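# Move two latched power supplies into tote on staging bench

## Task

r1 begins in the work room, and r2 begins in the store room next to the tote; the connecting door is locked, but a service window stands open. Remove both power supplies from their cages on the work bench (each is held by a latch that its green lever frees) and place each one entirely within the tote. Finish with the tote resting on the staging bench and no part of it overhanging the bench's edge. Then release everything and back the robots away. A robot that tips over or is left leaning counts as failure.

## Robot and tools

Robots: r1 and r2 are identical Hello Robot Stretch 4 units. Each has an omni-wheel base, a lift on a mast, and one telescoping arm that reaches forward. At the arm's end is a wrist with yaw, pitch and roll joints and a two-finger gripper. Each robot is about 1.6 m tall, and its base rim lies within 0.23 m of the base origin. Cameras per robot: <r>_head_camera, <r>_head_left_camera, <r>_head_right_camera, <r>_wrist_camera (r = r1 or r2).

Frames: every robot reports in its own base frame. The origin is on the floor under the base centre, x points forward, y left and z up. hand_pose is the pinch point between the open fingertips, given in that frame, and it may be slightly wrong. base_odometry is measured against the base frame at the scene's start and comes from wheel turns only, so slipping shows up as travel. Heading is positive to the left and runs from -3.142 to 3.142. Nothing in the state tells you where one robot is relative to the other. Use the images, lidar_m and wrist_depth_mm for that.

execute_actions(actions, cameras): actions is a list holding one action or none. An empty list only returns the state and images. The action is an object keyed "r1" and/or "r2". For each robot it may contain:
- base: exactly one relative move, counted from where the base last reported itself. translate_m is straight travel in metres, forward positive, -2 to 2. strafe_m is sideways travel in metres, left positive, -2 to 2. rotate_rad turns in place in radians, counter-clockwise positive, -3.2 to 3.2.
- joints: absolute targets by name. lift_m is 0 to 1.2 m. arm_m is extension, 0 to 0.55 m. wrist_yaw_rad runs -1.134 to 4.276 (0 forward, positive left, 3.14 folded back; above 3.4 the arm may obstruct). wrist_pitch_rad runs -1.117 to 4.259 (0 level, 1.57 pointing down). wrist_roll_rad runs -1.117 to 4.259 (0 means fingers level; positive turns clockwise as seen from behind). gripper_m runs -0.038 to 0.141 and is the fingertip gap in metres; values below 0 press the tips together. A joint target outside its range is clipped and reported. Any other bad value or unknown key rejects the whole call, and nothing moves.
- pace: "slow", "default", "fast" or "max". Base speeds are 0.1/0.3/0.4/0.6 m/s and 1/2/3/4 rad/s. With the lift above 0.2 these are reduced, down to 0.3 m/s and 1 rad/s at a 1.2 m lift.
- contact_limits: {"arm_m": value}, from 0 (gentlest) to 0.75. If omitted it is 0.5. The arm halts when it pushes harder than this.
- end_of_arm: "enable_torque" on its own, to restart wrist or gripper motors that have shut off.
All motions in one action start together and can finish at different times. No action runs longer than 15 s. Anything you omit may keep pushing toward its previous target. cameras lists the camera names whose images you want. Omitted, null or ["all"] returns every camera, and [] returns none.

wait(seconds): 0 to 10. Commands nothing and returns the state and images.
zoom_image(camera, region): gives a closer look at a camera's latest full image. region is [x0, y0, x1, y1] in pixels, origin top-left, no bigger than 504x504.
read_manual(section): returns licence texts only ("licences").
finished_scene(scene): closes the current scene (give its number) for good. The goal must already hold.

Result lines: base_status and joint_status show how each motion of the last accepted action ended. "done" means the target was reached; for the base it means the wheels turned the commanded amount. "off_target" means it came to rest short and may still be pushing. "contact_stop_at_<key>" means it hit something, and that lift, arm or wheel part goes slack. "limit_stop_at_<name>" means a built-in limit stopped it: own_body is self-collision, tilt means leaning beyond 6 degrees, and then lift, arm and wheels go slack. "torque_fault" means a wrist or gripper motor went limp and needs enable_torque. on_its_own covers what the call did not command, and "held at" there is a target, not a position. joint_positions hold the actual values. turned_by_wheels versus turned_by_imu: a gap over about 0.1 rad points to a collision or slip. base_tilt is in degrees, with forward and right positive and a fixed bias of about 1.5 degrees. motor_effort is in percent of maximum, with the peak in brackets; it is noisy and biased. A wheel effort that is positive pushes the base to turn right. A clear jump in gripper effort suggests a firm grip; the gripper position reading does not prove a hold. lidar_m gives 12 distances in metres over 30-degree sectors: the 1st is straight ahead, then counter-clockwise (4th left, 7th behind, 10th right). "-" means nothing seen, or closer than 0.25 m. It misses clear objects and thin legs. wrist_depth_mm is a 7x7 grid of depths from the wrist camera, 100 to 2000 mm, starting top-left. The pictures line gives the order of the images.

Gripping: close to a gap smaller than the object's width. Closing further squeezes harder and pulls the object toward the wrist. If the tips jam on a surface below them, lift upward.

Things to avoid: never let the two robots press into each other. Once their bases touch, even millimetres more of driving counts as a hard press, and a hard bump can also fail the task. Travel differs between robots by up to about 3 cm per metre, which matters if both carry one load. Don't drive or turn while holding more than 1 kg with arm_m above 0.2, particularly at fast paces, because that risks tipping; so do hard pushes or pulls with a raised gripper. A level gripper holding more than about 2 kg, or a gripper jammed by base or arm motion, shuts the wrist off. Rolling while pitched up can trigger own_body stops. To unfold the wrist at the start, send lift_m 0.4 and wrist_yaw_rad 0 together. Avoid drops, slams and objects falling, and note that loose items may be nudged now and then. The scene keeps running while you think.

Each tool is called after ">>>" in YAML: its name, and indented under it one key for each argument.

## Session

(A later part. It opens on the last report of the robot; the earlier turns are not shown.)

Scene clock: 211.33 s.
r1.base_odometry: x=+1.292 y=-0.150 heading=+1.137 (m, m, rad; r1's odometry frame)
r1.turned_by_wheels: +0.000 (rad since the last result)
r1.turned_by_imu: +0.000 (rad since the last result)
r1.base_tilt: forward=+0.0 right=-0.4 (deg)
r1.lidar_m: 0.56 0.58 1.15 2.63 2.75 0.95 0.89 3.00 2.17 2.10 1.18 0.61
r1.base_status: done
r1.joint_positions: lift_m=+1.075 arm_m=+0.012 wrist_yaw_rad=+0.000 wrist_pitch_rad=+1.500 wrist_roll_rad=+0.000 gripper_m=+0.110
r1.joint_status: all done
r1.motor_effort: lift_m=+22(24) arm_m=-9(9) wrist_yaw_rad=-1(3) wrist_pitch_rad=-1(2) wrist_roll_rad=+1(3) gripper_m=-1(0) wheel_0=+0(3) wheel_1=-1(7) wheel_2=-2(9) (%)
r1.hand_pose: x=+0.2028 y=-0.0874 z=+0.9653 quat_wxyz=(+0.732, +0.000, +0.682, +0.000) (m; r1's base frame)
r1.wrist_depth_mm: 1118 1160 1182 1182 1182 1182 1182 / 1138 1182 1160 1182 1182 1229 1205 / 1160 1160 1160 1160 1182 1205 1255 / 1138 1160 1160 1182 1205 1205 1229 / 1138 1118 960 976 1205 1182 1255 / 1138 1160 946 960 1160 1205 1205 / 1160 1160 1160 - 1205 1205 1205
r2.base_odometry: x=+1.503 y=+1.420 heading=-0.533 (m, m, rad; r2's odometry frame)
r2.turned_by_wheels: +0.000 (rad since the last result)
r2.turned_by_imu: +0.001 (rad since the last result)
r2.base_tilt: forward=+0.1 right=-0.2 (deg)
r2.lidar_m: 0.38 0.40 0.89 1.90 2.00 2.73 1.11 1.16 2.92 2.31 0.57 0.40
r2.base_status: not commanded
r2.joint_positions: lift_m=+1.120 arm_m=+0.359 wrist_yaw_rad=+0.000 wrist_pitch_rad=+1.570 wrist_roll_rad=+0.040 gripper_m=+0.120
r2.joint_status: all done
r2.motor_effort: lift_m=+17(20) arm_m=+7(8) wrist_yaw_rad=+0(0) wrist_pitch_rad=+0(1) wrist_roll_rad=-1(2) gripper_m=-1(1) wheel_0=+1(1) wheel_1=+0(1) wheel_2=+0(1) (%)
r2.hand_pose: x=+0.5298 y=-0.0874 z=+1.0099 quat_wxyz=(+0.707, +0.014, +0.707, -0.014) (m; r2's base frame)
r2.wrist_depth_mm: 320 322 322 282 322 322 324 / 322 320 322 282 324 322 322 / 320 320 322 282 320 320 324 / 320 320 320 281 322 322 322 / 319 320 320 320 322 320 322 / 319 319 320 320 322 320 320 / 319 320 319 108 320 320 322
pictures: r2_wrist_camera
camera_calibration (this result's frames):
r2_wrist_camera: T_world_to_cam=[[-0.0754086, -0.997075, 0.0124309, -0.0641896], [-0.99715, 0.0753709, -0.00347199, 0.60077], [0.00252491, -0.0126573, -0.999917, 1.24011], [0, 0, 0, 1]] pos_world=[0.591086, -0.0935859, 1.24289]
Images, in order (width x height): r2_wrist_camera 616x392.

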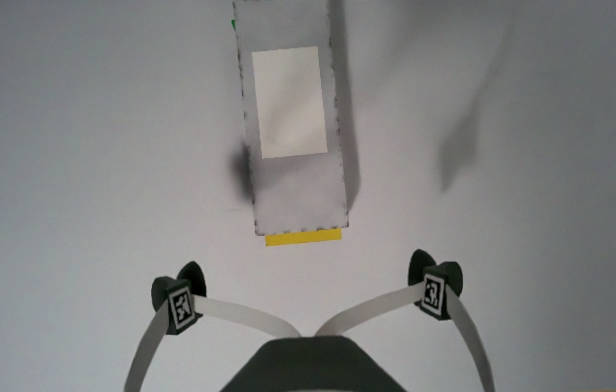

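>>> execute_actions:
  actions:
    - {"r2":{"base":{"strafe_m":0.004},"joints":{"arm_m":0.481,"lift_m":1.055,"wrist_roll_rad":0.0}}}
  cameras: ["r2_wrist_camera"]

>>> execute_actions:
  actions:
    - {"r2":{"joints":{"gripper_m":0.005}}}
  cameras: ["r2_wrist_camera"]

Scene clock: 212.93 s.
r1.base_odometry: x=+1.292 y=-0.150 heading=+1.137 (m, m, rad; r1's odometry frame)
r1.turned_by_wheels: +0.000 (rad since the last result)
r1.turned_by_imu: +0.000 (rad since the last result)
r1.base_tilt: forward=-0.1 right=-0.4 (deg)
r1.lidar_m: 0.57 0.59 1.14 2.65 2.74 0.93 0.89 3.01 2.17 2.08 1.15 0.62
r1.base_status: not commanded
r1.joint_positions: lift_m=+1.075 arm_m=+0.012 wrist_yaw_rad=+0.000 wrist_pitch_rad=+1.500 wrist_roll_rad=+0.000 gripper_m=+0.110
r1.joint_status: not commanded
r1.motor_effort: lift_m=+22(22) arm_m=-9(9) wrist_yaw_rad=+1(1) wrist_pitch_rad=-2(2) wrist_roll_rad=-1(0) gripper_m=-1(1) wheel_0=-1(1) wheel_1=+0(0) wheel_2=-2(2) (%)
r1.hand_pose: x=+0.2028 y=-0.0874 z=+0.9653 quat_wxyz=(+0.732, +0.000, +0.682, +0.000) (m; r1's base frame)
r1.wrist_depth_mm: 1138 1160 1182 1160 1160 1205 1160 / 1160 1138 1138 1182 1205 1229 1229 / 1138 1182 1182 1160 1182 1229 1229 / 1138 1160 1160 1182 1205 1205 1229 / 1138 1138 960 960 1205 1205 1205 / 1118 1138 946 960 1160 1205 1229 / 1118 1160 1138 - 1205 1229 1229
r2.base_odometry: x=+1.505 y=+1.423 heading=-0.533 (m, m, rad; r2's odometry frame)
r2.turned_by_wheels: +0.000 (rad since the last result)
r2.turned_by_imu: +0.000 (rad since the last result)
r2.base_tilt: forward=+0.1 right=-0.2 (deg)
r2.lidar_m: 0.39 0.41 0.90 1.92 2.03 2.74 1.10 1.15 2.95 2.30 0.58 0.41
r2.base_status: done
r2.joint_positions: lift_m=+1.055 arm_m=+0.480 wrist_yaw_rad=+0.000 wrist_pitch_rad=+1.570 wrist_roll_rad=+0.000 gripper_m=+0.120
r2.joint_status: all done
r2.motor_effort: lift_m=+17(18) arm_m=+7(2) wrist_yaw_rad=+0(0) wrist_pitch_rad=-1(1) wrist_roll_rad=-2(3) gripper_m=-1(1) wheel_0=+1(8) wheel_1=-1(7) wheel_2=+0(0) (%)
r2.hand_pose: x=+0.6507 y=-0.0874 z=+0.9449 quat_wxyz=(+0.707, +0.000, +0.707, +0.000) (m; r2's base frame)
r2.wrist_depth_mm: 256 256 256 258 257 258 257 / 255 257 257 257 257 257 258 / 256 255 256 217 257 257 257 / 256 255 256 216 256 256 257 / 255 255 256 216 257 256 257 / 255 255 216 216 216 256 256 / 254 254 254 108 256 256 257
pictures: r2_wrist_camera
camera_calibration (this result's frames):
r2_wrist_camera: T_world_to_cam=[[-0.0357188, -0.999284, 0.0124721, -0.0803203], [-0.999358, 0.0356797, -0.00334728, 0.719003], [0.00289988, -0.0125837, -0.999917, 1.17458], [0, 0, 0, 1]] pos_world=[0.712267, -0.0911361, 1.17789]
Images, in order (width x height): r2_wrist_camera 616x392.

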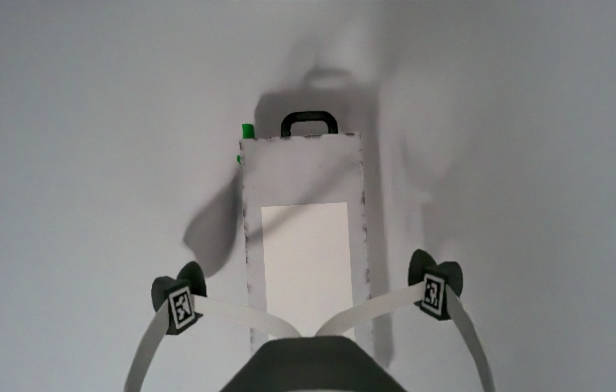

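Scene clock: 214.93 s.
r1.base_odometry: x=+1.292 y=-0.150 heading=+1.137 (m, m, rad; r1's odometry frame)
r1.turned_by_wheels: +0.000 (rad since the last result)
r1.turned_by_imu: +0.000 (rad since the last result)
r1.base_tilt: forward=+0.0 right=-0.3 (deg)
r1.lidar_m: 0.57 0.60 1.17 2.65 2.75 0.94 0.89 3.00 2.16 2.10 1.17 0.60
r1.base_status: not commanded
r1.joint_positions: lift_m=+1.075 arm_m=+0.012 wrist_yaw_rad=+0.000 wrist_pitch_rad=+1.500 wrist_roll_rad=+0.000 gripper_m=+0.110
r1.joint_status: not commanded
r1.motor_effort: lift_m=+22(22) arm_m=-9(9) wrist_yaw_rad=-1(1) wrist_pitch_rad=-2(2) wrist_roll_rad=-2(1) gripper_m=+0(0) wheel_0=-1(0) wheel_1=+0(1) wheel_2=-2(2) (%)
r1.hand_pose: x=+0.2028 y=-0.0874 z=+0.9653 quat_wxyz=(+0.732, +0.000, +0.682, +0.000) (m; r1's base frame)
r1.wrist_depth_mm: 1138 1138 1160 1182 1182 1182 1205 / 1138 1138 1182 1182 1205 1229 1205 / 1138 1160 1182 1160 1205 1229 1205 / 1098 1160 1182 1182 1205 1205 1229 / 1138 1138 960 976 1182 1205 1229 / 1138 1138 960 960 1205 1205 1205 / 1118 1138 1182 - 1160 1205 1205
r2.base_odometry: x=+1.505 y=+1.423 heading=-0.533 (m, m, rad; r2's odometry frame)
r2.turned_by_wheels: +0.000 (rad since the last result)
r2.turned_by_imu: +0.000 (rad since the last result)
r2.base_tilt: forward=+0.2 right=-0.2 (deg)
r2.lidar_m: 0.37 0.40 0.87 1.92 1.99 2.73 1.10 1.16 2.93 2.32 0.55 0.40
r2.base_status: not commanded
r2.joint_positions: lift_m=+1.055 arm_m=+0.480 wrist_yaw_rad=+0.000 wrist_pitch_rad=+1.570 wrist_roll_rad=+0.000 gripper_m=+0.005
r2.joint_status: all done
r2.motor_effort: lift_m=+20(20) arm_m=+8(8) wrist_yaw_rad=+0(0) wrist_pitch_rad=+1(1) wrist_roll_rad=-7(1) gripper_m=-24(24) wheel_0=+1(1) wheel_1=-1(1) wheel_2=+0(0) (%)
r2.hand_pose: x=+0.6508 y=-0.0874 z=+0.9447 quat_wxyz=(+0.707, +0.000, +0.707, +0.000) (m; r2's base frame)
r2.wrist_depth_mm: 254 254 254 255 254 255 255 / 254 255 255 255 255 255 255 / 253 254 254 203 255 254 254 / 253 254 254 204 254 255 255 / 253 253 254 203 254 254 254 / 253 253 196 203 198 254 255 / 253 253 253 108 254 254 255
pictures: r2_wrist_camera
camera_calibration (this result's frames):
r2_wrist_camera: T_world_to_cam=[[-0.0357126, -0.999284, 0.0124676, -0.0803153], [-0.999358, 0.0356719, -0.00347523, 0.719168], [0.003028, -0.0125837, -0.999916, 1.17424], [0, 0, 0, 1]] pos_world=[0.712282, -0.0911356, 1.17764]
Images, in order (width x height): r2_wrist_camera 616x392.

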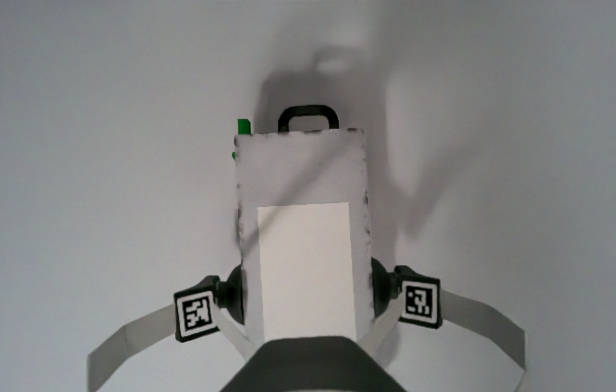

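>>> execute_actions:
  actions:
    - {"r2":{"base":{"translate_m":-0.4},"joints":{"arm_m":0.02,"lift_m":1.08},"pace":"max"}}
  cameras: []

>>> execute_actions:
  actions:
    - {"r2":{"base":{"strafe_m":0.316},"joints":{"lift_m":0.55},"pace":"max"}}
  cameras: []

>>> execute_actions:
  actions:
    - {"r2":{"base":{"translate_m":-1.41},"pace":"max"}}
  cameras: []

>>> execute_actions:
  actions:
    - {"r2":{"base":{"rotate_rad":-1.557},"joints":{"lift_m":1.04,"wrist_roll_rad":1.588},"pace":"fast"}}
  cameras: ["r2_head_camera"]

Scene clock: 218.03 s.
r1.base_odometry: x=+1.292 y=-0.150 heading=+1.137 (m, m, rad; r1's odometry frame)
r1.turned_by_wheels: +0.000 (rad since the last result)
r1.turned_by_imu: +0.000 (rad since the last result)
r1.base_tilt: forward=-0.1 right=-0.4 (deg)
r1.lidar_m: 0.58 0.60 1.16 2.64 2.75 0.96 0.90 3.02 2.16 2.08 1.14 0.61
r1.base_status: not commanded
r1.joint_positions: lift_m=+1.075 arm_m=+0.012 wrist_yaw_rad=+0.000 wrist_pitch_rad=+1.500 wrist_roll_rad=+0.000 gripper_m=+0.110
r1.joint_status: not commanded
r1.motor_effort: lift_m=+23(22) arm_m=-9(9) wrist_yaw_rad=+0(0) wrist_pitch_rad=-3(1) wrist_roll_rad=-1(1) gripper_m=+1(2) wheel_0=-1(1) wheel_1=-1(0) wheel_2=-2(2) (%)
r1.hand_pose: x=+0.2028 y=-0.0874 z=+0.9653 quat_wxyz=(+0.732, +0.000, +0.682, +0.000) (m; r1's base frame)
r1.wrist_depth_mm: 1138 1160 1160 1205 1160 1182 1205 / 1138 1138 1138 1182 1205 1229 1255 / 1118 1182 1182 1182 1182 1205 1229 / 1138 1138 1160 1182 1182 1205 1205 / 1138 1138 946 960 1160 1205 1205 / 1160 1160 960 976 1182 1229 1229 / 1160 1138 1138 - 1205 1205 1229
r2.base_odometry: x=+1.160 y=+1.626 heading=-0.534 (m, m, rad; r2's odometry frame)
r2.turned_by_wheels: +0.000 (rad since the last result)
r2.turned_by_imu: +0.000 (rad since the last result)
r2.base_tilt: forward=+0.1 right=-0.2 (deg)
r2.lidar_m: 0.29 0.84 1.42 1.89 1.99 2.73 0.69 0.77 1.03 2.79 1.45 0.84
r2.base_status: done
r2.joint_positions: lift_m=+1.080 arm_m=+0.021 wrist_yaw_rad=+0.000 wrist_pitch_rad=+1.570 wrist_roll_rad=+0.000 gripper_m=+0.005
r2.joint_status: all done
r2.motor_effort: lift_m=+25(27) arm_m=-8(9) wrist_yaw_rad=+1(3) wrist_pitch_rad=-1(5) wrist_roll_rad=-2(1) gripper_m=-25(26) wheel_0=-3(9) wheel_1=-2(7) wheel_2=+2(12) (%)
r2.hand_pose: x=+0.1923 y=-0.0874 z=+0.9693 quat_wxyz=(+0.707, +0.000, +0.707, +0.000) (m; r2's base frame)
r2.wrist_depth_mm: 1182 1182 1182 1182 1182 1182 1182 / 1182 1160 1160 1182 1182 1182 1182 / 1182 1182 1182 204 1160 1182 1182 / 1160 1182 1160 204 1182 1182 1182 / 1182 1160 976 203 1160 1182 1160 / 1182 1160 196 203 198 1160 1182 / 1160 1160 1182 108 1160 1182 1160
pictures: none
No camera images: the call's "cameras" was empty. Leave "cameras" out to get every camera's image.

Scene clock: 220.30 s.
r1.base_odometry: x=+1.292 y=-0.150 heading=+1.137 (m, m, rad; r1's odometry frame)
r1.turned_by_wheels: +0.000 (rad since the last result)
r1.turned_by_imu: +0.000 (rad since the last result)
r1.base_tilt: forward=-0.1 right=-0.4 (deg)
r1.lidar_m: 0.57 0.61 1.15 2.65 2.76 0.95 0.89 3.00 2.16 2.10 1.14 0.61
r1.base_status: not commanded
r1.joint_positions: lift_m=+1.075 arm_m=+0.012 wrist_yaw_rad=+0.000 wrist_pitch_rad=+1.500 wrist_roll_rad=+0.000 gripper_m=+0.110
r1.joint_status: not commanded
r1.motor_effort: lift_m=+22(22) arm_m=-9(9) wrist_yaw_rad=+0(1) wrist_pitch_rad=-2(1) wrist_roll_rad=-1(2) gripper_m=-1(0) wheel_0=-1(0) wheel_1=+0(0) wheel_2=-2(2) (%)
r1.hand_pose: x=+0.2028 y=-0.0874 z=+0.9653 quat_wxyz=(+0.732, +0.000, +0.682, +0.000) (m; r1's base frame)
r1.wrist_depth_mm: 1160 1160 1182 1182 1182 1205 1205 / 1160 1182 1160 1182 1205 1229 1205 / 1118 1160 1160 1182 1205 1229 1229 / 1138 1160 1160 1205 1205 1229 1229 / 1138 1138 991 960 1182 1182 1229 / 1138 1160 976 960 1182 1205 1229 / 1138 1160 1160 - 1182 1182 1182
r2.base_odometry: x=+1.321 y=+1.898 heading=-0.534 (m, m, rad; r2's odometry frame)
r2.turned_by_wheels: +0.000 (rad since the last result)
r2.turned_by_imu: +0.000 (rad since the last result)
r2.base_tilt: forward=+0.2 right=-0.1 (deg)
r2.lidar_m: 0.78 1.05 1.43 1.60 1.68 2.29 1.54 0.79 1.06 3.12 1.15 0.81
r2.base_status: done
r2.joint_positions: lift_m=+0.550 arm_m=+0.021 wrist_yaw_rad=+0.000 wrist_pitch_rad=+1.570 wrist_roll_rad=+0.000 gripper_m=+0.005
r2.joint_status: all done
r2.motor_effort: lift_m=+22(22) arm_m=-7(7) wrist_yaw_rad=+1(1) wrist_pitch_rad=+0(1) wrist_roll_rad=-4(2) gripper_m=-25(25) wheel_0=-2(12) wheel_1=-1(10) wheel_2=+0(3) (%)
r2.hand_pose: x=+0.1924 y=-0.0874 z=+0.4395 quat_wxyz=(+0.707, +0.000, +0.707, +0.000) (m; r2's base frame)
r2.wrist_depth_mm: 661 661 661 661 668 661 661 / 661 661 668 661 661 668 661 / 661 661 661 204 661 661 661 / 654 661 661 204 661 661 661 / 661 661 452 204 661 661 661 / 661 455 196 204 198 661 661 / 654 449 445 108 661 661 661
pictures: none
No camera images: the call's "cameras" was empty. Leave "cameras" out to get every camera's image.

Scene clock: 224.63 s.
r1.base_odometry: x=+1.292 y=-0.150 heading=+1.137 (m, m, rad; r1's odometry frame)
r1.turned_by_wheels: +0.000 (rad since the last result)
r1.turned_by_imu: +0.000 (rad since the last result)
r1.base_tilt: forward=-0.1 right=-0.4 (deg)
r1.lidar_m: 0.57 0.62 1.14 2.63 2.76 0.94 0.88 3.01 2.16 2.09 1.18 0.62
r1.base_status: not commanded
r1.joint_positions: lift_m=+1.075 arm_m=+0.012 wrist_yaw_rad=+0.000 wrist_pitch_rad=+1.500 wrist_roll_rad=+0.000 gripper_m=+0.110
r1.joint_status: not commanded
r1.motor_effort: lift_m=+22(22) arm_m=-9(9) wrist_yaw_rad=-1(1) wrist_pitch_rad=-1(1) wrist_roll_rad=-1(1) gripper_m=+0(0) wheel_0=+0(1) wheel_1=+0(0) wheel_2=-2(2) (%)
r1.hand_pose: x=+0.2028 y=-0.0874 z=+0.9653 quat_wxyz=(+0.732, +0.000, +0.682, +0.000) (m; r1's base frame)
r1.wrist_depth_mm: 1118 1160 1160 1160 1160 1205 1182 / 1138 1160 1182 1160 1182 1229 1229 / 1160 1160 1160 1182 1182 1205 1205 / 1138 1160 1160 1160 1182 1229 1255 / 1160 1160 960 976 1160 1182 1229 / 1118 1138 976 960 1182 1205 1205 / 1118 1160 1138 - 1205 1205 1229
r2.base_odometry: x=+0.108 y=+2.616 heading=-0.534 (m, m, rad; r2's odometry frame)
r2.turned_by_wheels: +0.000 (rad since the last result)
r2.turned_by_imu: -0.002 (rad since the last result)
r2.base_tilt: forward=+0.1 right=-0.2 (deg)
r2.lidar_m: 2.20 2.29 1.66 1.60 1.69 1.97 1.86 0.58 0.40 0.35 0.40 0.54
r2.base_status: done
r2.joint_positions: lift_m=+0.550 arm_m=+0.021 wrist_yaw_rad=+0.000 wrist_pitch_rad=+1.570 wrist_roll_rad=+0.000 gripper_m=+0.005
r2.joint_status: not commanded
r2.motor_effort: lift_m=+22(22) arm_m=-7(8) wrist_yaw_rad=+0(1) wrist_pitch_rad=-2(2) wrist_roll_rad=-3(2) gripper_m=-23(25) wheel_0=-3(10) wheel_1=-2(8) wheel_2=+1(16) (%)
r2.hand_pose: x=+0.1924 y=-0.0874 z=+0.4395 quat_wxyz=(+0.707, +0.000, +0.707, +0.000) (m; r2's base frame)
r2.wrist_depth_mm: 661 654 661 654 661 661 517 / 661 661 661 654 661 661 521 / 661 661 661 204 661 661 500 / 654 661 661 204 661 654 504 / 654 654 452 204 661 661 508 / 661 455 196 203 198 661 517 / 654 445 449 108 661 661 500
pictures: none
No camera images: the call's "cameras" was empty. Leave "cameras" out to get every camera's image.

Scene clock: 226.93 s.
r1.base_odometry: x=+1.292 y=-0.150 heading=+1.137 (m, m, rad; r1's odometry frame)
r1.turned_by_wheels: +0.000 (rad since the last result)
r1.turned_by_imu: +0.000 (rad since the last result)
r1.base_tilt: forward=-0.1 right=-0.3 (deg)
r1.lidar_m: 0.57 0.60 1.17 2.64 2.74 0.92 0.89 3.01 2.19 2.09 1.17 0.60
r1.base_status: not commanded
r1.joint_positions: lift_m=+1.075 arm_m=+0.012 wrist_yaw_rad=+0.000 wrist_pitch_rad=+1.500 wrist_roll_rad=+0.000 gripper_m=+0.110
r1.joint_status: not commanded
r1.motor_effort: lift_m=+22(22) arm_m=-9(9) wrist_yaw_rad=-1(0) wrist_pitch_rad=-3(2) wrist_roll_rad=+1(1) gripper_m=+0(1) wheel_0=-1(1) wheel_1=-1(1) wheel_2=-2(2) (%)
r1.hand_pose: x=+0.2028 y=-0.0874 z=+0.9653 quat_wxyz=(+0.732, +0.000, +0.682, +0.000) (m; r1's base frame)
r1.wrist_depth_mm: 1160 1138 1160 1182 1205 1182 1182 / 1138 1138 1182 1160 1205 1205 1205 / 1138 1138 1182 1182 1205 1229 1205 / 1118 1160 1182 1160 1182 1229 1205 / 1138 1182 960 960 1182 1182 1229 / 1160 1138 960 960 1182 1229 1229 / 1118 1160 1138 - 1205 1205 1229
r2.base_odometry: x=+0.108 y=+2.616 heading=-2.091 (m, m, rad; r2's odometry frame)
r2.turned_by_wheels: -1.556 (rad since the last result)
r2.turned_by_imu: -1.570 (rad since the last result)
r2.base_tilt: forward=+0.1 right=-0.2 (deg)
r2.lidar_m: 0.38 0.39 0.56 2.18 2.24 1.64 1.59 1.68 1.96 1.88 0.49 0.25
r2.base_status: done
r2.joint_positions: lift_m=+1.040 arm_m=+0.021 wrist_yaw_rad=+0.000 wrist_pitch_rad=+1.570 wrist_roll_rad=+1.588 gripper_m=+0.005
r2.joint_status: all done
r2.motor_effort: lift_m=+25(26) arm_m=-7(8) wrist_yaw_rad=+0(1) wrist_pitch_rad=-1(2) wrist_roll_rad=-1(5) gripper_m=-24(23) wheel_0=+4(10) wheel_1=+2(10) wheel_2=+3(10) (%)
r2.hand_pose: x=+0.1924 y=-0.0874 z=+0.9293 quat_wxyz=(+0.496, +0.504, +0.496, -0.504) (m; r2's base frame)
r2.wrist_depth_mm: 392 410 1138 1138 1138 1138 1138 / 392 404 1138 1138 1138 1138 1138 / 392 399 1118 204 1138 1138 1118 / 392 397 960 204 931 1138 1138 / 392 394 1138 203 931 1118 1138 / 392 392 196 203 198 1138 1118 / 392 392 1138 108 1138 1118 1138
pictures: r2_head_camera
Images, in order (width x height): r2_head_camera 420x560.

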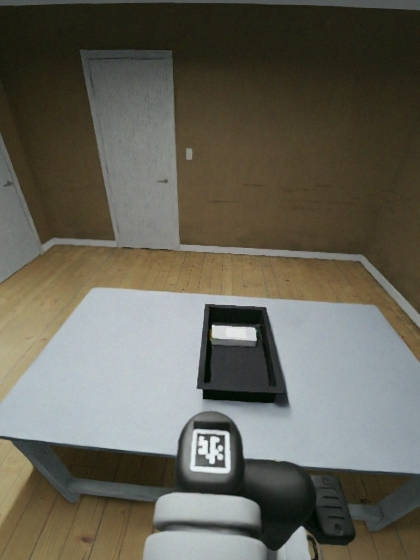

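>>> execute_actions:
  actions:
    - {"r2":{"joints":{"arm_m":0.497,"lift_m":1.01},"pace":"fast"}}
  cameras: ["r2_wrist_camera"]

Scene clock: 229.10 s.
r1.base_odometry: x=+1.292 y=-0.150 heading=+1.137 (m, m, rad; r1's odometry frame)
r1.turned_by_wheels: +0.000 (rad since the last result)
r1.turned_by_imu: +0.000 (rad since the last result)
r1.base_tilt: forward=-0.1 right=-0.4 (deg)
r1.lidar_m: 0.57 0.61 1.14 2.64 2.76 0.95 0.90 3.00 2.17 2.09 1.15 0.61
r1.base_status: not commanded
r1.joint_positions: lift_m=+1.075 arm_m=+0.012 wrist_yaw_rad=+0.000 wrist_pitch_rad=+1.500 wrist_roll_rad=+0.000 gripper_m=+0.110
r1.joint_status: not commanded
r1.motor_effort: lift_m=+22(22) arm_m=-9(9) wrist_yaw_rad=+0(1) wrist_pitch_rad=-3(2) wrist_roll_rad=-3(0) gripper_m=-1(0) wheel_0=-1(1) wheel_1=-1(0) wheel_2=-2(2) (%)
r1.hand_pose: x=+0.2028 y=-0.0874 z=+0.9653 quat_wxyz=(+0.732, +0.000, +0.682, +0.000) (m; r1's base frame)
r1.wrist_depth_mm: 1138 1160 1182 1182 1205 1205 1205 / 1138 1138 1160 1182 1182 1205 1205 / 1118 1138 1160 1160 1182 1205 1205 / 1160 1160 1160 1160 1205 1205 1205 / 1160 1138 960 960 1205 1205 1205 / 1138 1160 960 960 1182 1205 1205 / 1118 1138 1160 - 1182 1229 1205
r2.base_odometry: x=+0.108 y=+2.616 heading=-2.091 (m, m, rad; r2's odometry frame)
r2.turned_by_wheels: +0.000 (rad since the last result)
r2.turned_by_imu: +0.001 (rad since the last result)
r2.base_tilt: forward=+0.1 right=-0.2 (deg)
r2.lidar_m: 0.35 0.36 0.55 2.19 2.24 1.67 1.60 1.69 1.95 1.86 0.53 0.37
r2.base_status: not commanded
r2.joint_positions: lift_m=+1.010 arm_m=+0.496 wrist_yaw_rad=+0.000 wrist_pitch_rad=+1.570 wrist_roll_rad=+1.588 gripper_m=+0.005
r2.joint_status: all done
r2.motor_effort: lift_m=+20(23) arm_m=+8(9) wrist_yaw_rad=-2(2) wrist_pitch_rad=+0(5) wrist_roll_rad=+1(1) gripper_m=-24(26) wheel_0=+4(3) wheel_1=+2(2) wheel_2=+3(3) (%)
r2.hand_pose: x=+0.6669 y=-0.0874 z=+0.8996 quat_wxyz=(+0.496, +0.504, +0.496, -0.504) (m; r2's base frame)
r2.wrist_depth_mm: 359 357 359 359 359 359 359 / 359 357 272 272 272 359 357 / 334 345 340 204 334 359 359 / 355 317 357 204 355 359 359 / 355 317 357 203 332 362 362 / 353 317 196 203 198 272 359 / 349 317 349 108 325 272 359
pictures: r2_wrist_camera
camera_calibration (this result's frames):
r2_wrist_camera: T_world_to_cam=[[-0.99859, 0.0518193, 0.0115316, 0.655649], [0.0517937, 0.998655, -0.00250208, 0.117415], [-0.0116458, -0.00190129, -0.99993, 1.13987], [0, 0, 0, 1]] pos_world=[0.661917, -0.149065, 1.13252]
Images, in order (width x height): r2_wrist_camera 616x392.

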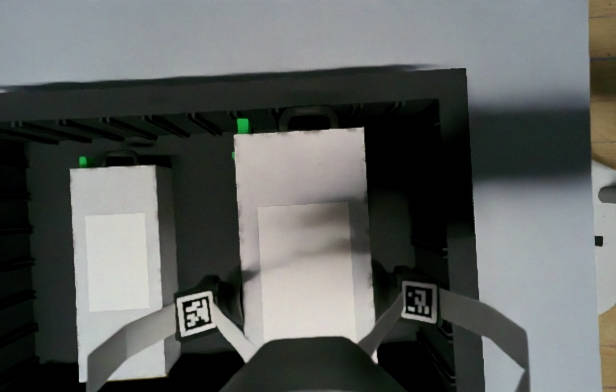

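>>> execute_actions:
  actions:
    - {"r2":{"joints":{"arm_m":0.503,"lift_m":0.906}}}
  cameras: ["r2_wrist_camera"]

>>> execute_actions:
  actions:
    - {"r2":{"joints":{"gripper_m":0.10,"lift_m":0.905}}}
  cameras: ["r2_wrist_camera"]

Scene clock: 230.73 s.
r1.base_odometry: x=+1.292 y=-0.150 heading=+1.137 (m, m, rad; r1's odometry frame)
r1.turned_by_wheels: +0.000 (rad since the last result)
r1.turned_by_imu: +0.000 (rad since the last result)
r1.base_tilt: forward=+0.0 right=-0.3 (deg)
r1.lidar_m: 0.57 0.61 1.16 2.64 2.73 0.94 0.89 3.01 2.18 2.09 1.16 0.59
r1.base_status: not commanded
r1.joint_positions: lift_m=+1.075 arm_m=+0.012 wrist_yaw_rad=+0.000 wrist_pitch_rad=+1.500 wrist_roll_rad=+0.000 gripper_m=+0.110
r1.joint_status: not commanded
r1.motor_effort: lift_m=+22(22) arm_m=-9(9) wrist_yaw_rad=+0(2) wrist_pitch_rad=-2(2) wrist_roll_rad=-1(2) gripper_m=+0(0) wheel_0=-1(1) wheel_1=-1(0) wheel_2=-2(2) (%)
r1.hand_pose: x=+0.2028 y=-0.0874 z=+0.9653 quat_wxyz=(+0.732, +0.000, +0.682, +0.000) (m; r1's base frame)
r1.wrist_depth_mm: 1138 1160 1160 1160 1205 1182 1182 / 1160 1160 1205 1182 1182 1205 1229 / 1138 1160 1160 1182 1205 1205 1229 / 1160 1138 1182 1182 1205 1205 1229 / 1138 1138 960 976 1160 1229 1205 / 1138 1138 946 960 1182 1205 1205 / 1138 1160 1138 - 1182 1205 1229
r2.base_odometry: x=+0.108 y=+2.616 heading=-2.091 (m, m, rad; r2's odometry frame)
r2.turned_by_wheels: +0.000 (rad since the last result)
r2.turned_by_imu: +0.000 (rad since the last result)
r2.base_tilt: forward=+0.2 right=-0.2 (deg)
r2.lidar_m: 0.35 0.39 0.56 2.18 2.26 1.66 1.60 1.69 1.93 1.88 0.53 0.39
r2.base_status: not commanded
r2.joint_positions: lift_m=+0.906 arm_m=+0.502 wrist_yaw_rad=+0.000 wrist_pitch_rad=+1.570 wrist_roll_rad=+1.588 gripper_m=+0.005
r2.joint_status: all done
r2.motor_effort: lift_m=+20(21) arm_m=+8(8) wrist_yaw_rad=-1(1) wrist_pitch_rad=-1(2) wrist_roll_rad=-2(1) gripper_m=-25(24) wheel_0=+3(4) wheel_1=+2(2) wheel_2=+3(3) (%)
r2.hand_pose: x=+0.6728 y=-0.0874 z=+0.7957 quat_wxyz=(+0.496, +0.504, +0.496, -0.504) (m; r2's base frame)
r2.wrist_depth_mm: 169 168 168 169 168 169 169 / 189 200 206 205 226 203 169 / 249 254 252 204 254 220 169 / 213 253 254 204 254 224 169 / 213 254 254 204 254 228 169 / 213 224 196 203 198 183 169 / 213 234 254 108 254 239 169
pictures: r2_wrist_camera
camera_calibration (this result's frames):
r2_wrist_camera: T_world_to_cam=[[-0.998574, 0.0520798, 0.0117445, 0.662614], [0.0520538, 0.998641, -0.00251322, 0.11668], [-0.0118594, -0.0018983, -0.999928, 1.03613], [0, 0, 0, 1]] pos_world=[0.667883, -0.149064, 1.02856]
Images, in order (width x height): r2_wrist_camera 616x392.

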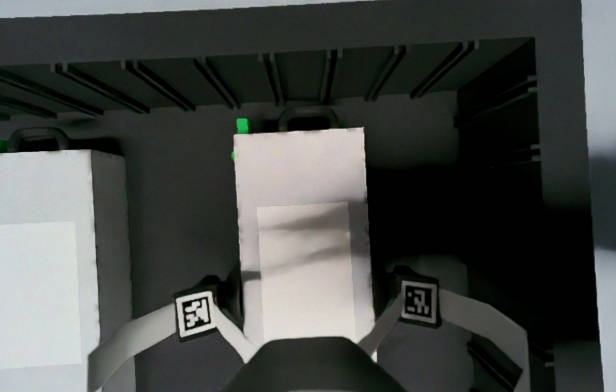

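Scene clock: 232.50 s.
r1.base_odometry: x=+1.292 y=-0.150 heading=+1.137 (m, m, rad; r1's odometry frame)
r1.turned_by_wheels: +0.000 (rad since the last result)
r1.turned_by_imu: +0.000 (rad since the last result)
r1.base_tilt: forward=+0.0 right=-0.4 (deg)
r1.lidar_m: 0.56 0.61 1.13 2.63 2.74 0.96 0.88 3.03 2.17 2.10 1.15 0.60
r1.base_status: not commanded
r1.joint_positions: lift_m=+1.075 arm_m=+0.012 wrist_yaw_rad=+0.000 wrist_pitch_rad=+1.500 wrist_roll_rad=+0.000 gripper_m=+0.110
r1.joint_status: not commanded
r1.motor_effort: lift_m=+22(22) arm_m=-9(9) wrist_yaw_rad=-1(1) wrist_pitch_rad=-1(0) wrist_roll_rad=+0(1) gripper_m=+0(1) wheel_0=-1(1) wheel_1=-1(1) wheel_2=-2(2) (%)
r1.hand_pose: x=+0.2028 y=-0.0874 z=+0.9653 quat_wxyz=(+0.732, +0.000, +0.682, +0.000) (m; r1's base frame)
r1.wrist_depth_mm: 1138 1160 1160 1182 1182 1229 1182 / 1138 1160 1160 1182 1182 1182 1229 / 1138 1138 1160 1205 1205 1229 1205 / 1118 1160 1182 1182 1205 1229 1255 / 1138 1138 946 960 1182 1205 1229 / 1138 1138 946 960 1182 1182 1205 / 1118 1138 1138 - 1205 1229 1229
r2.base_odometry: x=+0.108 y=+2.616 heading=-2.091 (m, m, rad; r2's odometry frame)
r2.turned_by_wheels: +0.000 (rad since the last result)
r2.turned_by_imu: +0.000 (rad since the last result)
r2.base_tilt: forward=+0.1 right=-0.2 (deg)
r2.lidar_m: 0.35 0.39 0.56 2.20 2.27 1.68 1.59 1.66 1.96 1.87 0.54 0.41
r2.base_status: not commanded
r2.joint_positions: lift_m=+0.905 arm_m=+0.502 wrist_yaw_rad=+0.000 wrist_pitch_rad=+1.570 wrist_roll_rad=+1.588 gripper_m=+0.100
r2.joint_status: all done
r2.motor_effort: lift_m=+20(20) arm_m=+7(8) wrist_yaw_rad=+0(0) wrist_pitch_rad=-2(4) wrist_roll_rad=-1(1) gripper_m=-1(24) wheel_0=+3(4) wheel_1=+2(2) wheel_2=+3(3) (%)
r2.hand_pose: x=+0.6726 y=-0.0874 z=+0.7947 quat_wxyz=(+0.496, +0.504, +0.496, -0.504) (m; r2's base frame)
r2.wrist_depth_mm: 170 170 170 170 170 170 170 / 188 198 206 216 225 203 170 / 250 255 255 216 255 222 170 / 216 255 255 216 255 224 170 / 216 255 255 215 255 229 170 / 215 237 198 216 215 212 169 / 215 220 255 108 255 221 169
pictures: r2_wrist_camera
camera_calibration (this result's frames):
r2_wrist_camera: T_world_to_cam=[[-0.998554, 0.0523562, 0.0121846, 0.662141], [0.052329, 0.998627, -0.00253626, 0.116518], [-0.0123006, -0.00189499, -0.999923, 1.03546], [0, 0, 0, 1]] pos_world=[0.667823, -0.149063, 1.02761]
Images, in order (width x height): r2_wrist_camera 616x392.

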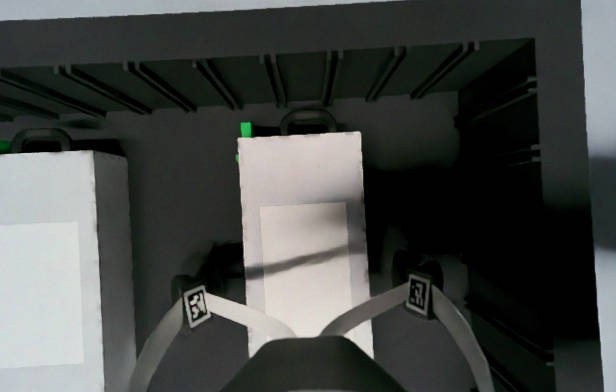

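>>> execute_actions:
  actions:
    - {"r2":{"joints":{"lift_m":1.03},"pace":"max"}}
  cameras: []

>>> execute_actions:
  actions:
    - {"r2":{"joints":{"arm_m":0.01},"base":{"translate_m":-0.3},"pace":"max"}}
  cameras: ["r2_head_camera"]

Scene clock: 233.57 s.
r1.base_odometry: x=+1.292 y=-0.150 heading=+1.137 (m, m, rad; r1's odometry frame)
r1.turned_by_wheels: +0.000 (rad since the last result)
r1.turned_by_imu: +0.000 (rad since the last result)
r1.base_tilt: forward=+0.0 right=-0.3 (deg)
r1.lidar_m: 0.56 0.61 1.15 2.65 2.73 0.94 0.88 3.01 2.18 2.08 1.15 0.60
r1.base_status: not commanded
r1.joint_positions: lift_m=+1.075 arm_m=+0.012 wrist_yaw_rad=+0.000 wrist_pitch_rad=+1.500 wrist_roll_rad=+0.000 gripper_m=+0.110
r1.joint_status: not commanded
r1.motor_effort: lift_m=+23(22) arm_m=-9(9) wrist_yaw_rad=+0(1) wrist_pitch_rad=-2(2) wrist_roll_rad=-1(0) gripper_m=+0(1) wheel_0=-1(1) wheel_1=-1(0) wheel_2=-2(2) (%)
r1.hand_pose: x=+0.2028 y=-0.0874 z=+0.9653 quat_wxyz=(+0.732, +0.000, +0.682, +0.000) (m; r1's base frame)
r1.wrist_depth_mm: 1118 1160 1182 1182 1205 1182 1182 / 1138 1160 1160 1160 1182 1205 1255 / 1118 1138 1138 1182 1205 1182 1229 / 1118 1160 1160 1182 1205 1229 1229 / 1138 1138 976 960 1229 1205 1229 / 1138 1138 946 960 1182 1229 1229 / 1138 1138 1160 - 1205 1229 1229
r2.base_odometry: x=+0.108 y=+2.616 heading=-2.091 (m, m, rad; r2's odometry frame)
r2.turned_by_wheels: +0.000 (rad since the last result)
r2.turned_by_imu: +0.000 (rad since the last result)
r2.base_tilt: forward=+0.1 right=-0.2 (deg)
r2.lidar_m: 0.36 0.36 0.55 2.18 2.22 1.66 1.60 1.69 1.94 1.87 0.54 0.36
r2.base_status: not commanded
r2.joint_positions: lift_m=+1.030 arm_m=+0.502 wrist_yaw_rad=+0.000 wrist_pitch_rad=+1.570 wrist_roll_rad=+1.588 gripper_m=+0.100
r2.joint_status: all done
r2.motor_effort: lift_m=+21(25) arm_m=+7(7) wrist_yaw_rad=+0(0) wrist_pitch_rad=-1(2) wrist_roll_rad=+0(0) gripper_m=-1(1) wheel_0=+4(4) wheel_1=+2(2) wheel_2=+3(3) (%)
r2.hand_pose: x=+0.6727 y=-0.0874 z=+0.9196 quat_wxyz=(+0.496, +0.504, +0.496, -0.504) (m; r2's base frame)
r2.wrist_depth_mm: 382 382 379 382 382 382 382 / 382 379 379 382 293 382 382 / 327 353 379 353 377 379 379 / 368 340 379 340 379 382 382 / 364 340 379 340 377 382 379 / 359 340 198 340 338 382 382 / 349 340 370 108 349 312 382
pictures: none
No camera images: the call's "cameras" was empty. Leave "cameras" out to get every camera's image.

Scene clock: 235.87 s.
r1.base_odometry: x=+1.292 y=-0.150 heading=+1.137 (m, m, rad; r1's odometry frame)
r1.turned_by_wheels: +0.000 (rad since the last result)
r1.turned_by_imu: +0.000 (rad since the last result)
r1.base_tilt: forward=+0.0 right=-0.4 (deg)
r1.lidar_m: 0.56 0.60 1.14 2.65 2.75 0.95 0.90 3.02 2.16 2.09 1.15 0.59
r1.base_status: not commanded
r1.joint_positions: lift_m=+1.075 arm_m=+0.012 wrist_yaw_rad=+0.000 wrist_pitch_rad=+1.500 wrist_roll_rad=+0.000 gripper_m=+0.110
r1.joint_status: not commanded
r1.motor_effort: lift_m=+22(22) arm_m=-9(9) wrist_yaw_rad=+0(1) wrist_pitch_rad=-2(3) wrist_roll_rad=+0(0) gripper_m=+0(0) wheel_0=-1(1) wheel_1=+0(0) wheel_2=-2(2) (%)
r1.hand_pose: x=+0.2028 y=-0.0874 z=+0.9653 quat_wxyz=(+0.732, +0.000, +0.682, +0.000) (m; r1's base frame)
r1.wrist_depth_mm: 1138 1160 1160 1160 1182 1205 1182 / 1138 1160 1160 1182 1182 1229 1229 / 1160 1160 1138 1182 1205 1205 1182 / 1118 1160 1160 1182 1205 1229 1229 / 1160 1138 976 976 1182 1205 1229 / 1118 1160 960 976 1182 1205 1229 / 1138 1160 1138 - 1182 1205 1229
r2.base_odometry: x=+0.257 y=+2.876 heading=-2.091 (m, m, rad; r2's odometry frame)
r2.turned_by_wheels: +0.000 (rad since the last result)
r2.turned_by_imu: +0.000 (rad since the last result)
r2.base_tilt: forward=+0.1 right=-0.2 (deg)
r2.lidar_m: 0.63 0.67 2.27 2.22 1.87 1.35 1.28 1.39 1.95 1.87 0.95 0.71
r2.base_status: done
r2.joint_positions: lift_m=+1.030 arm_m=+0.011 wrist_yaw_rad=+0.000 wrist_pitch_rad=+1.570 wrist_roll_rad=+1.588 gripper_m=+0.100
r2.joint_status: all done
r2.motor_effort: lift_m=+21(21) arm_m=-7(9) wrist_yaw_rad=+1(1) wrist_pitch_rad=-1(2) wrist_roll_rad=-2(1) gripper_m=-1(2) wheel_0=-4(8) wheel_1=-3(8) wheel_2=+2(12) (%)
r2.hand_pose: x=+0.1824 y=-0.0874 z=+0.9196 quat_wxyz=(+0.496, +0.504, +0.496, -0.504) (m; r2's base frame)
r2.wrist_depth_mm: 1118 1138 1118 1138 1118 1138 1138 / 1138 1118 1118 1138 1138 1138 1138 / 1138 1118 1118 1138 1118 1138 1118 / 1118 1118 1138 1138 917 1138 1118 / 1118 1118 1118 917 904 1138 1118 / 1118 1138 199 1118 917 1118 1118 / 1138 991 1138 108 1138 1118 1118
pictures: r2_head_camera
Images, in order (width x height): r2_head_camera 420x560.

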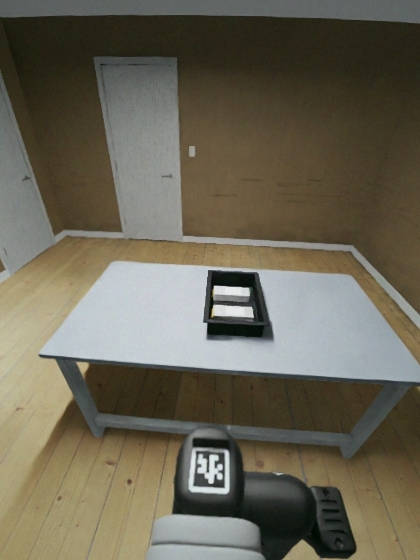

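>>> finished_scene:
  scene: 1

The scene is finished: the task was done.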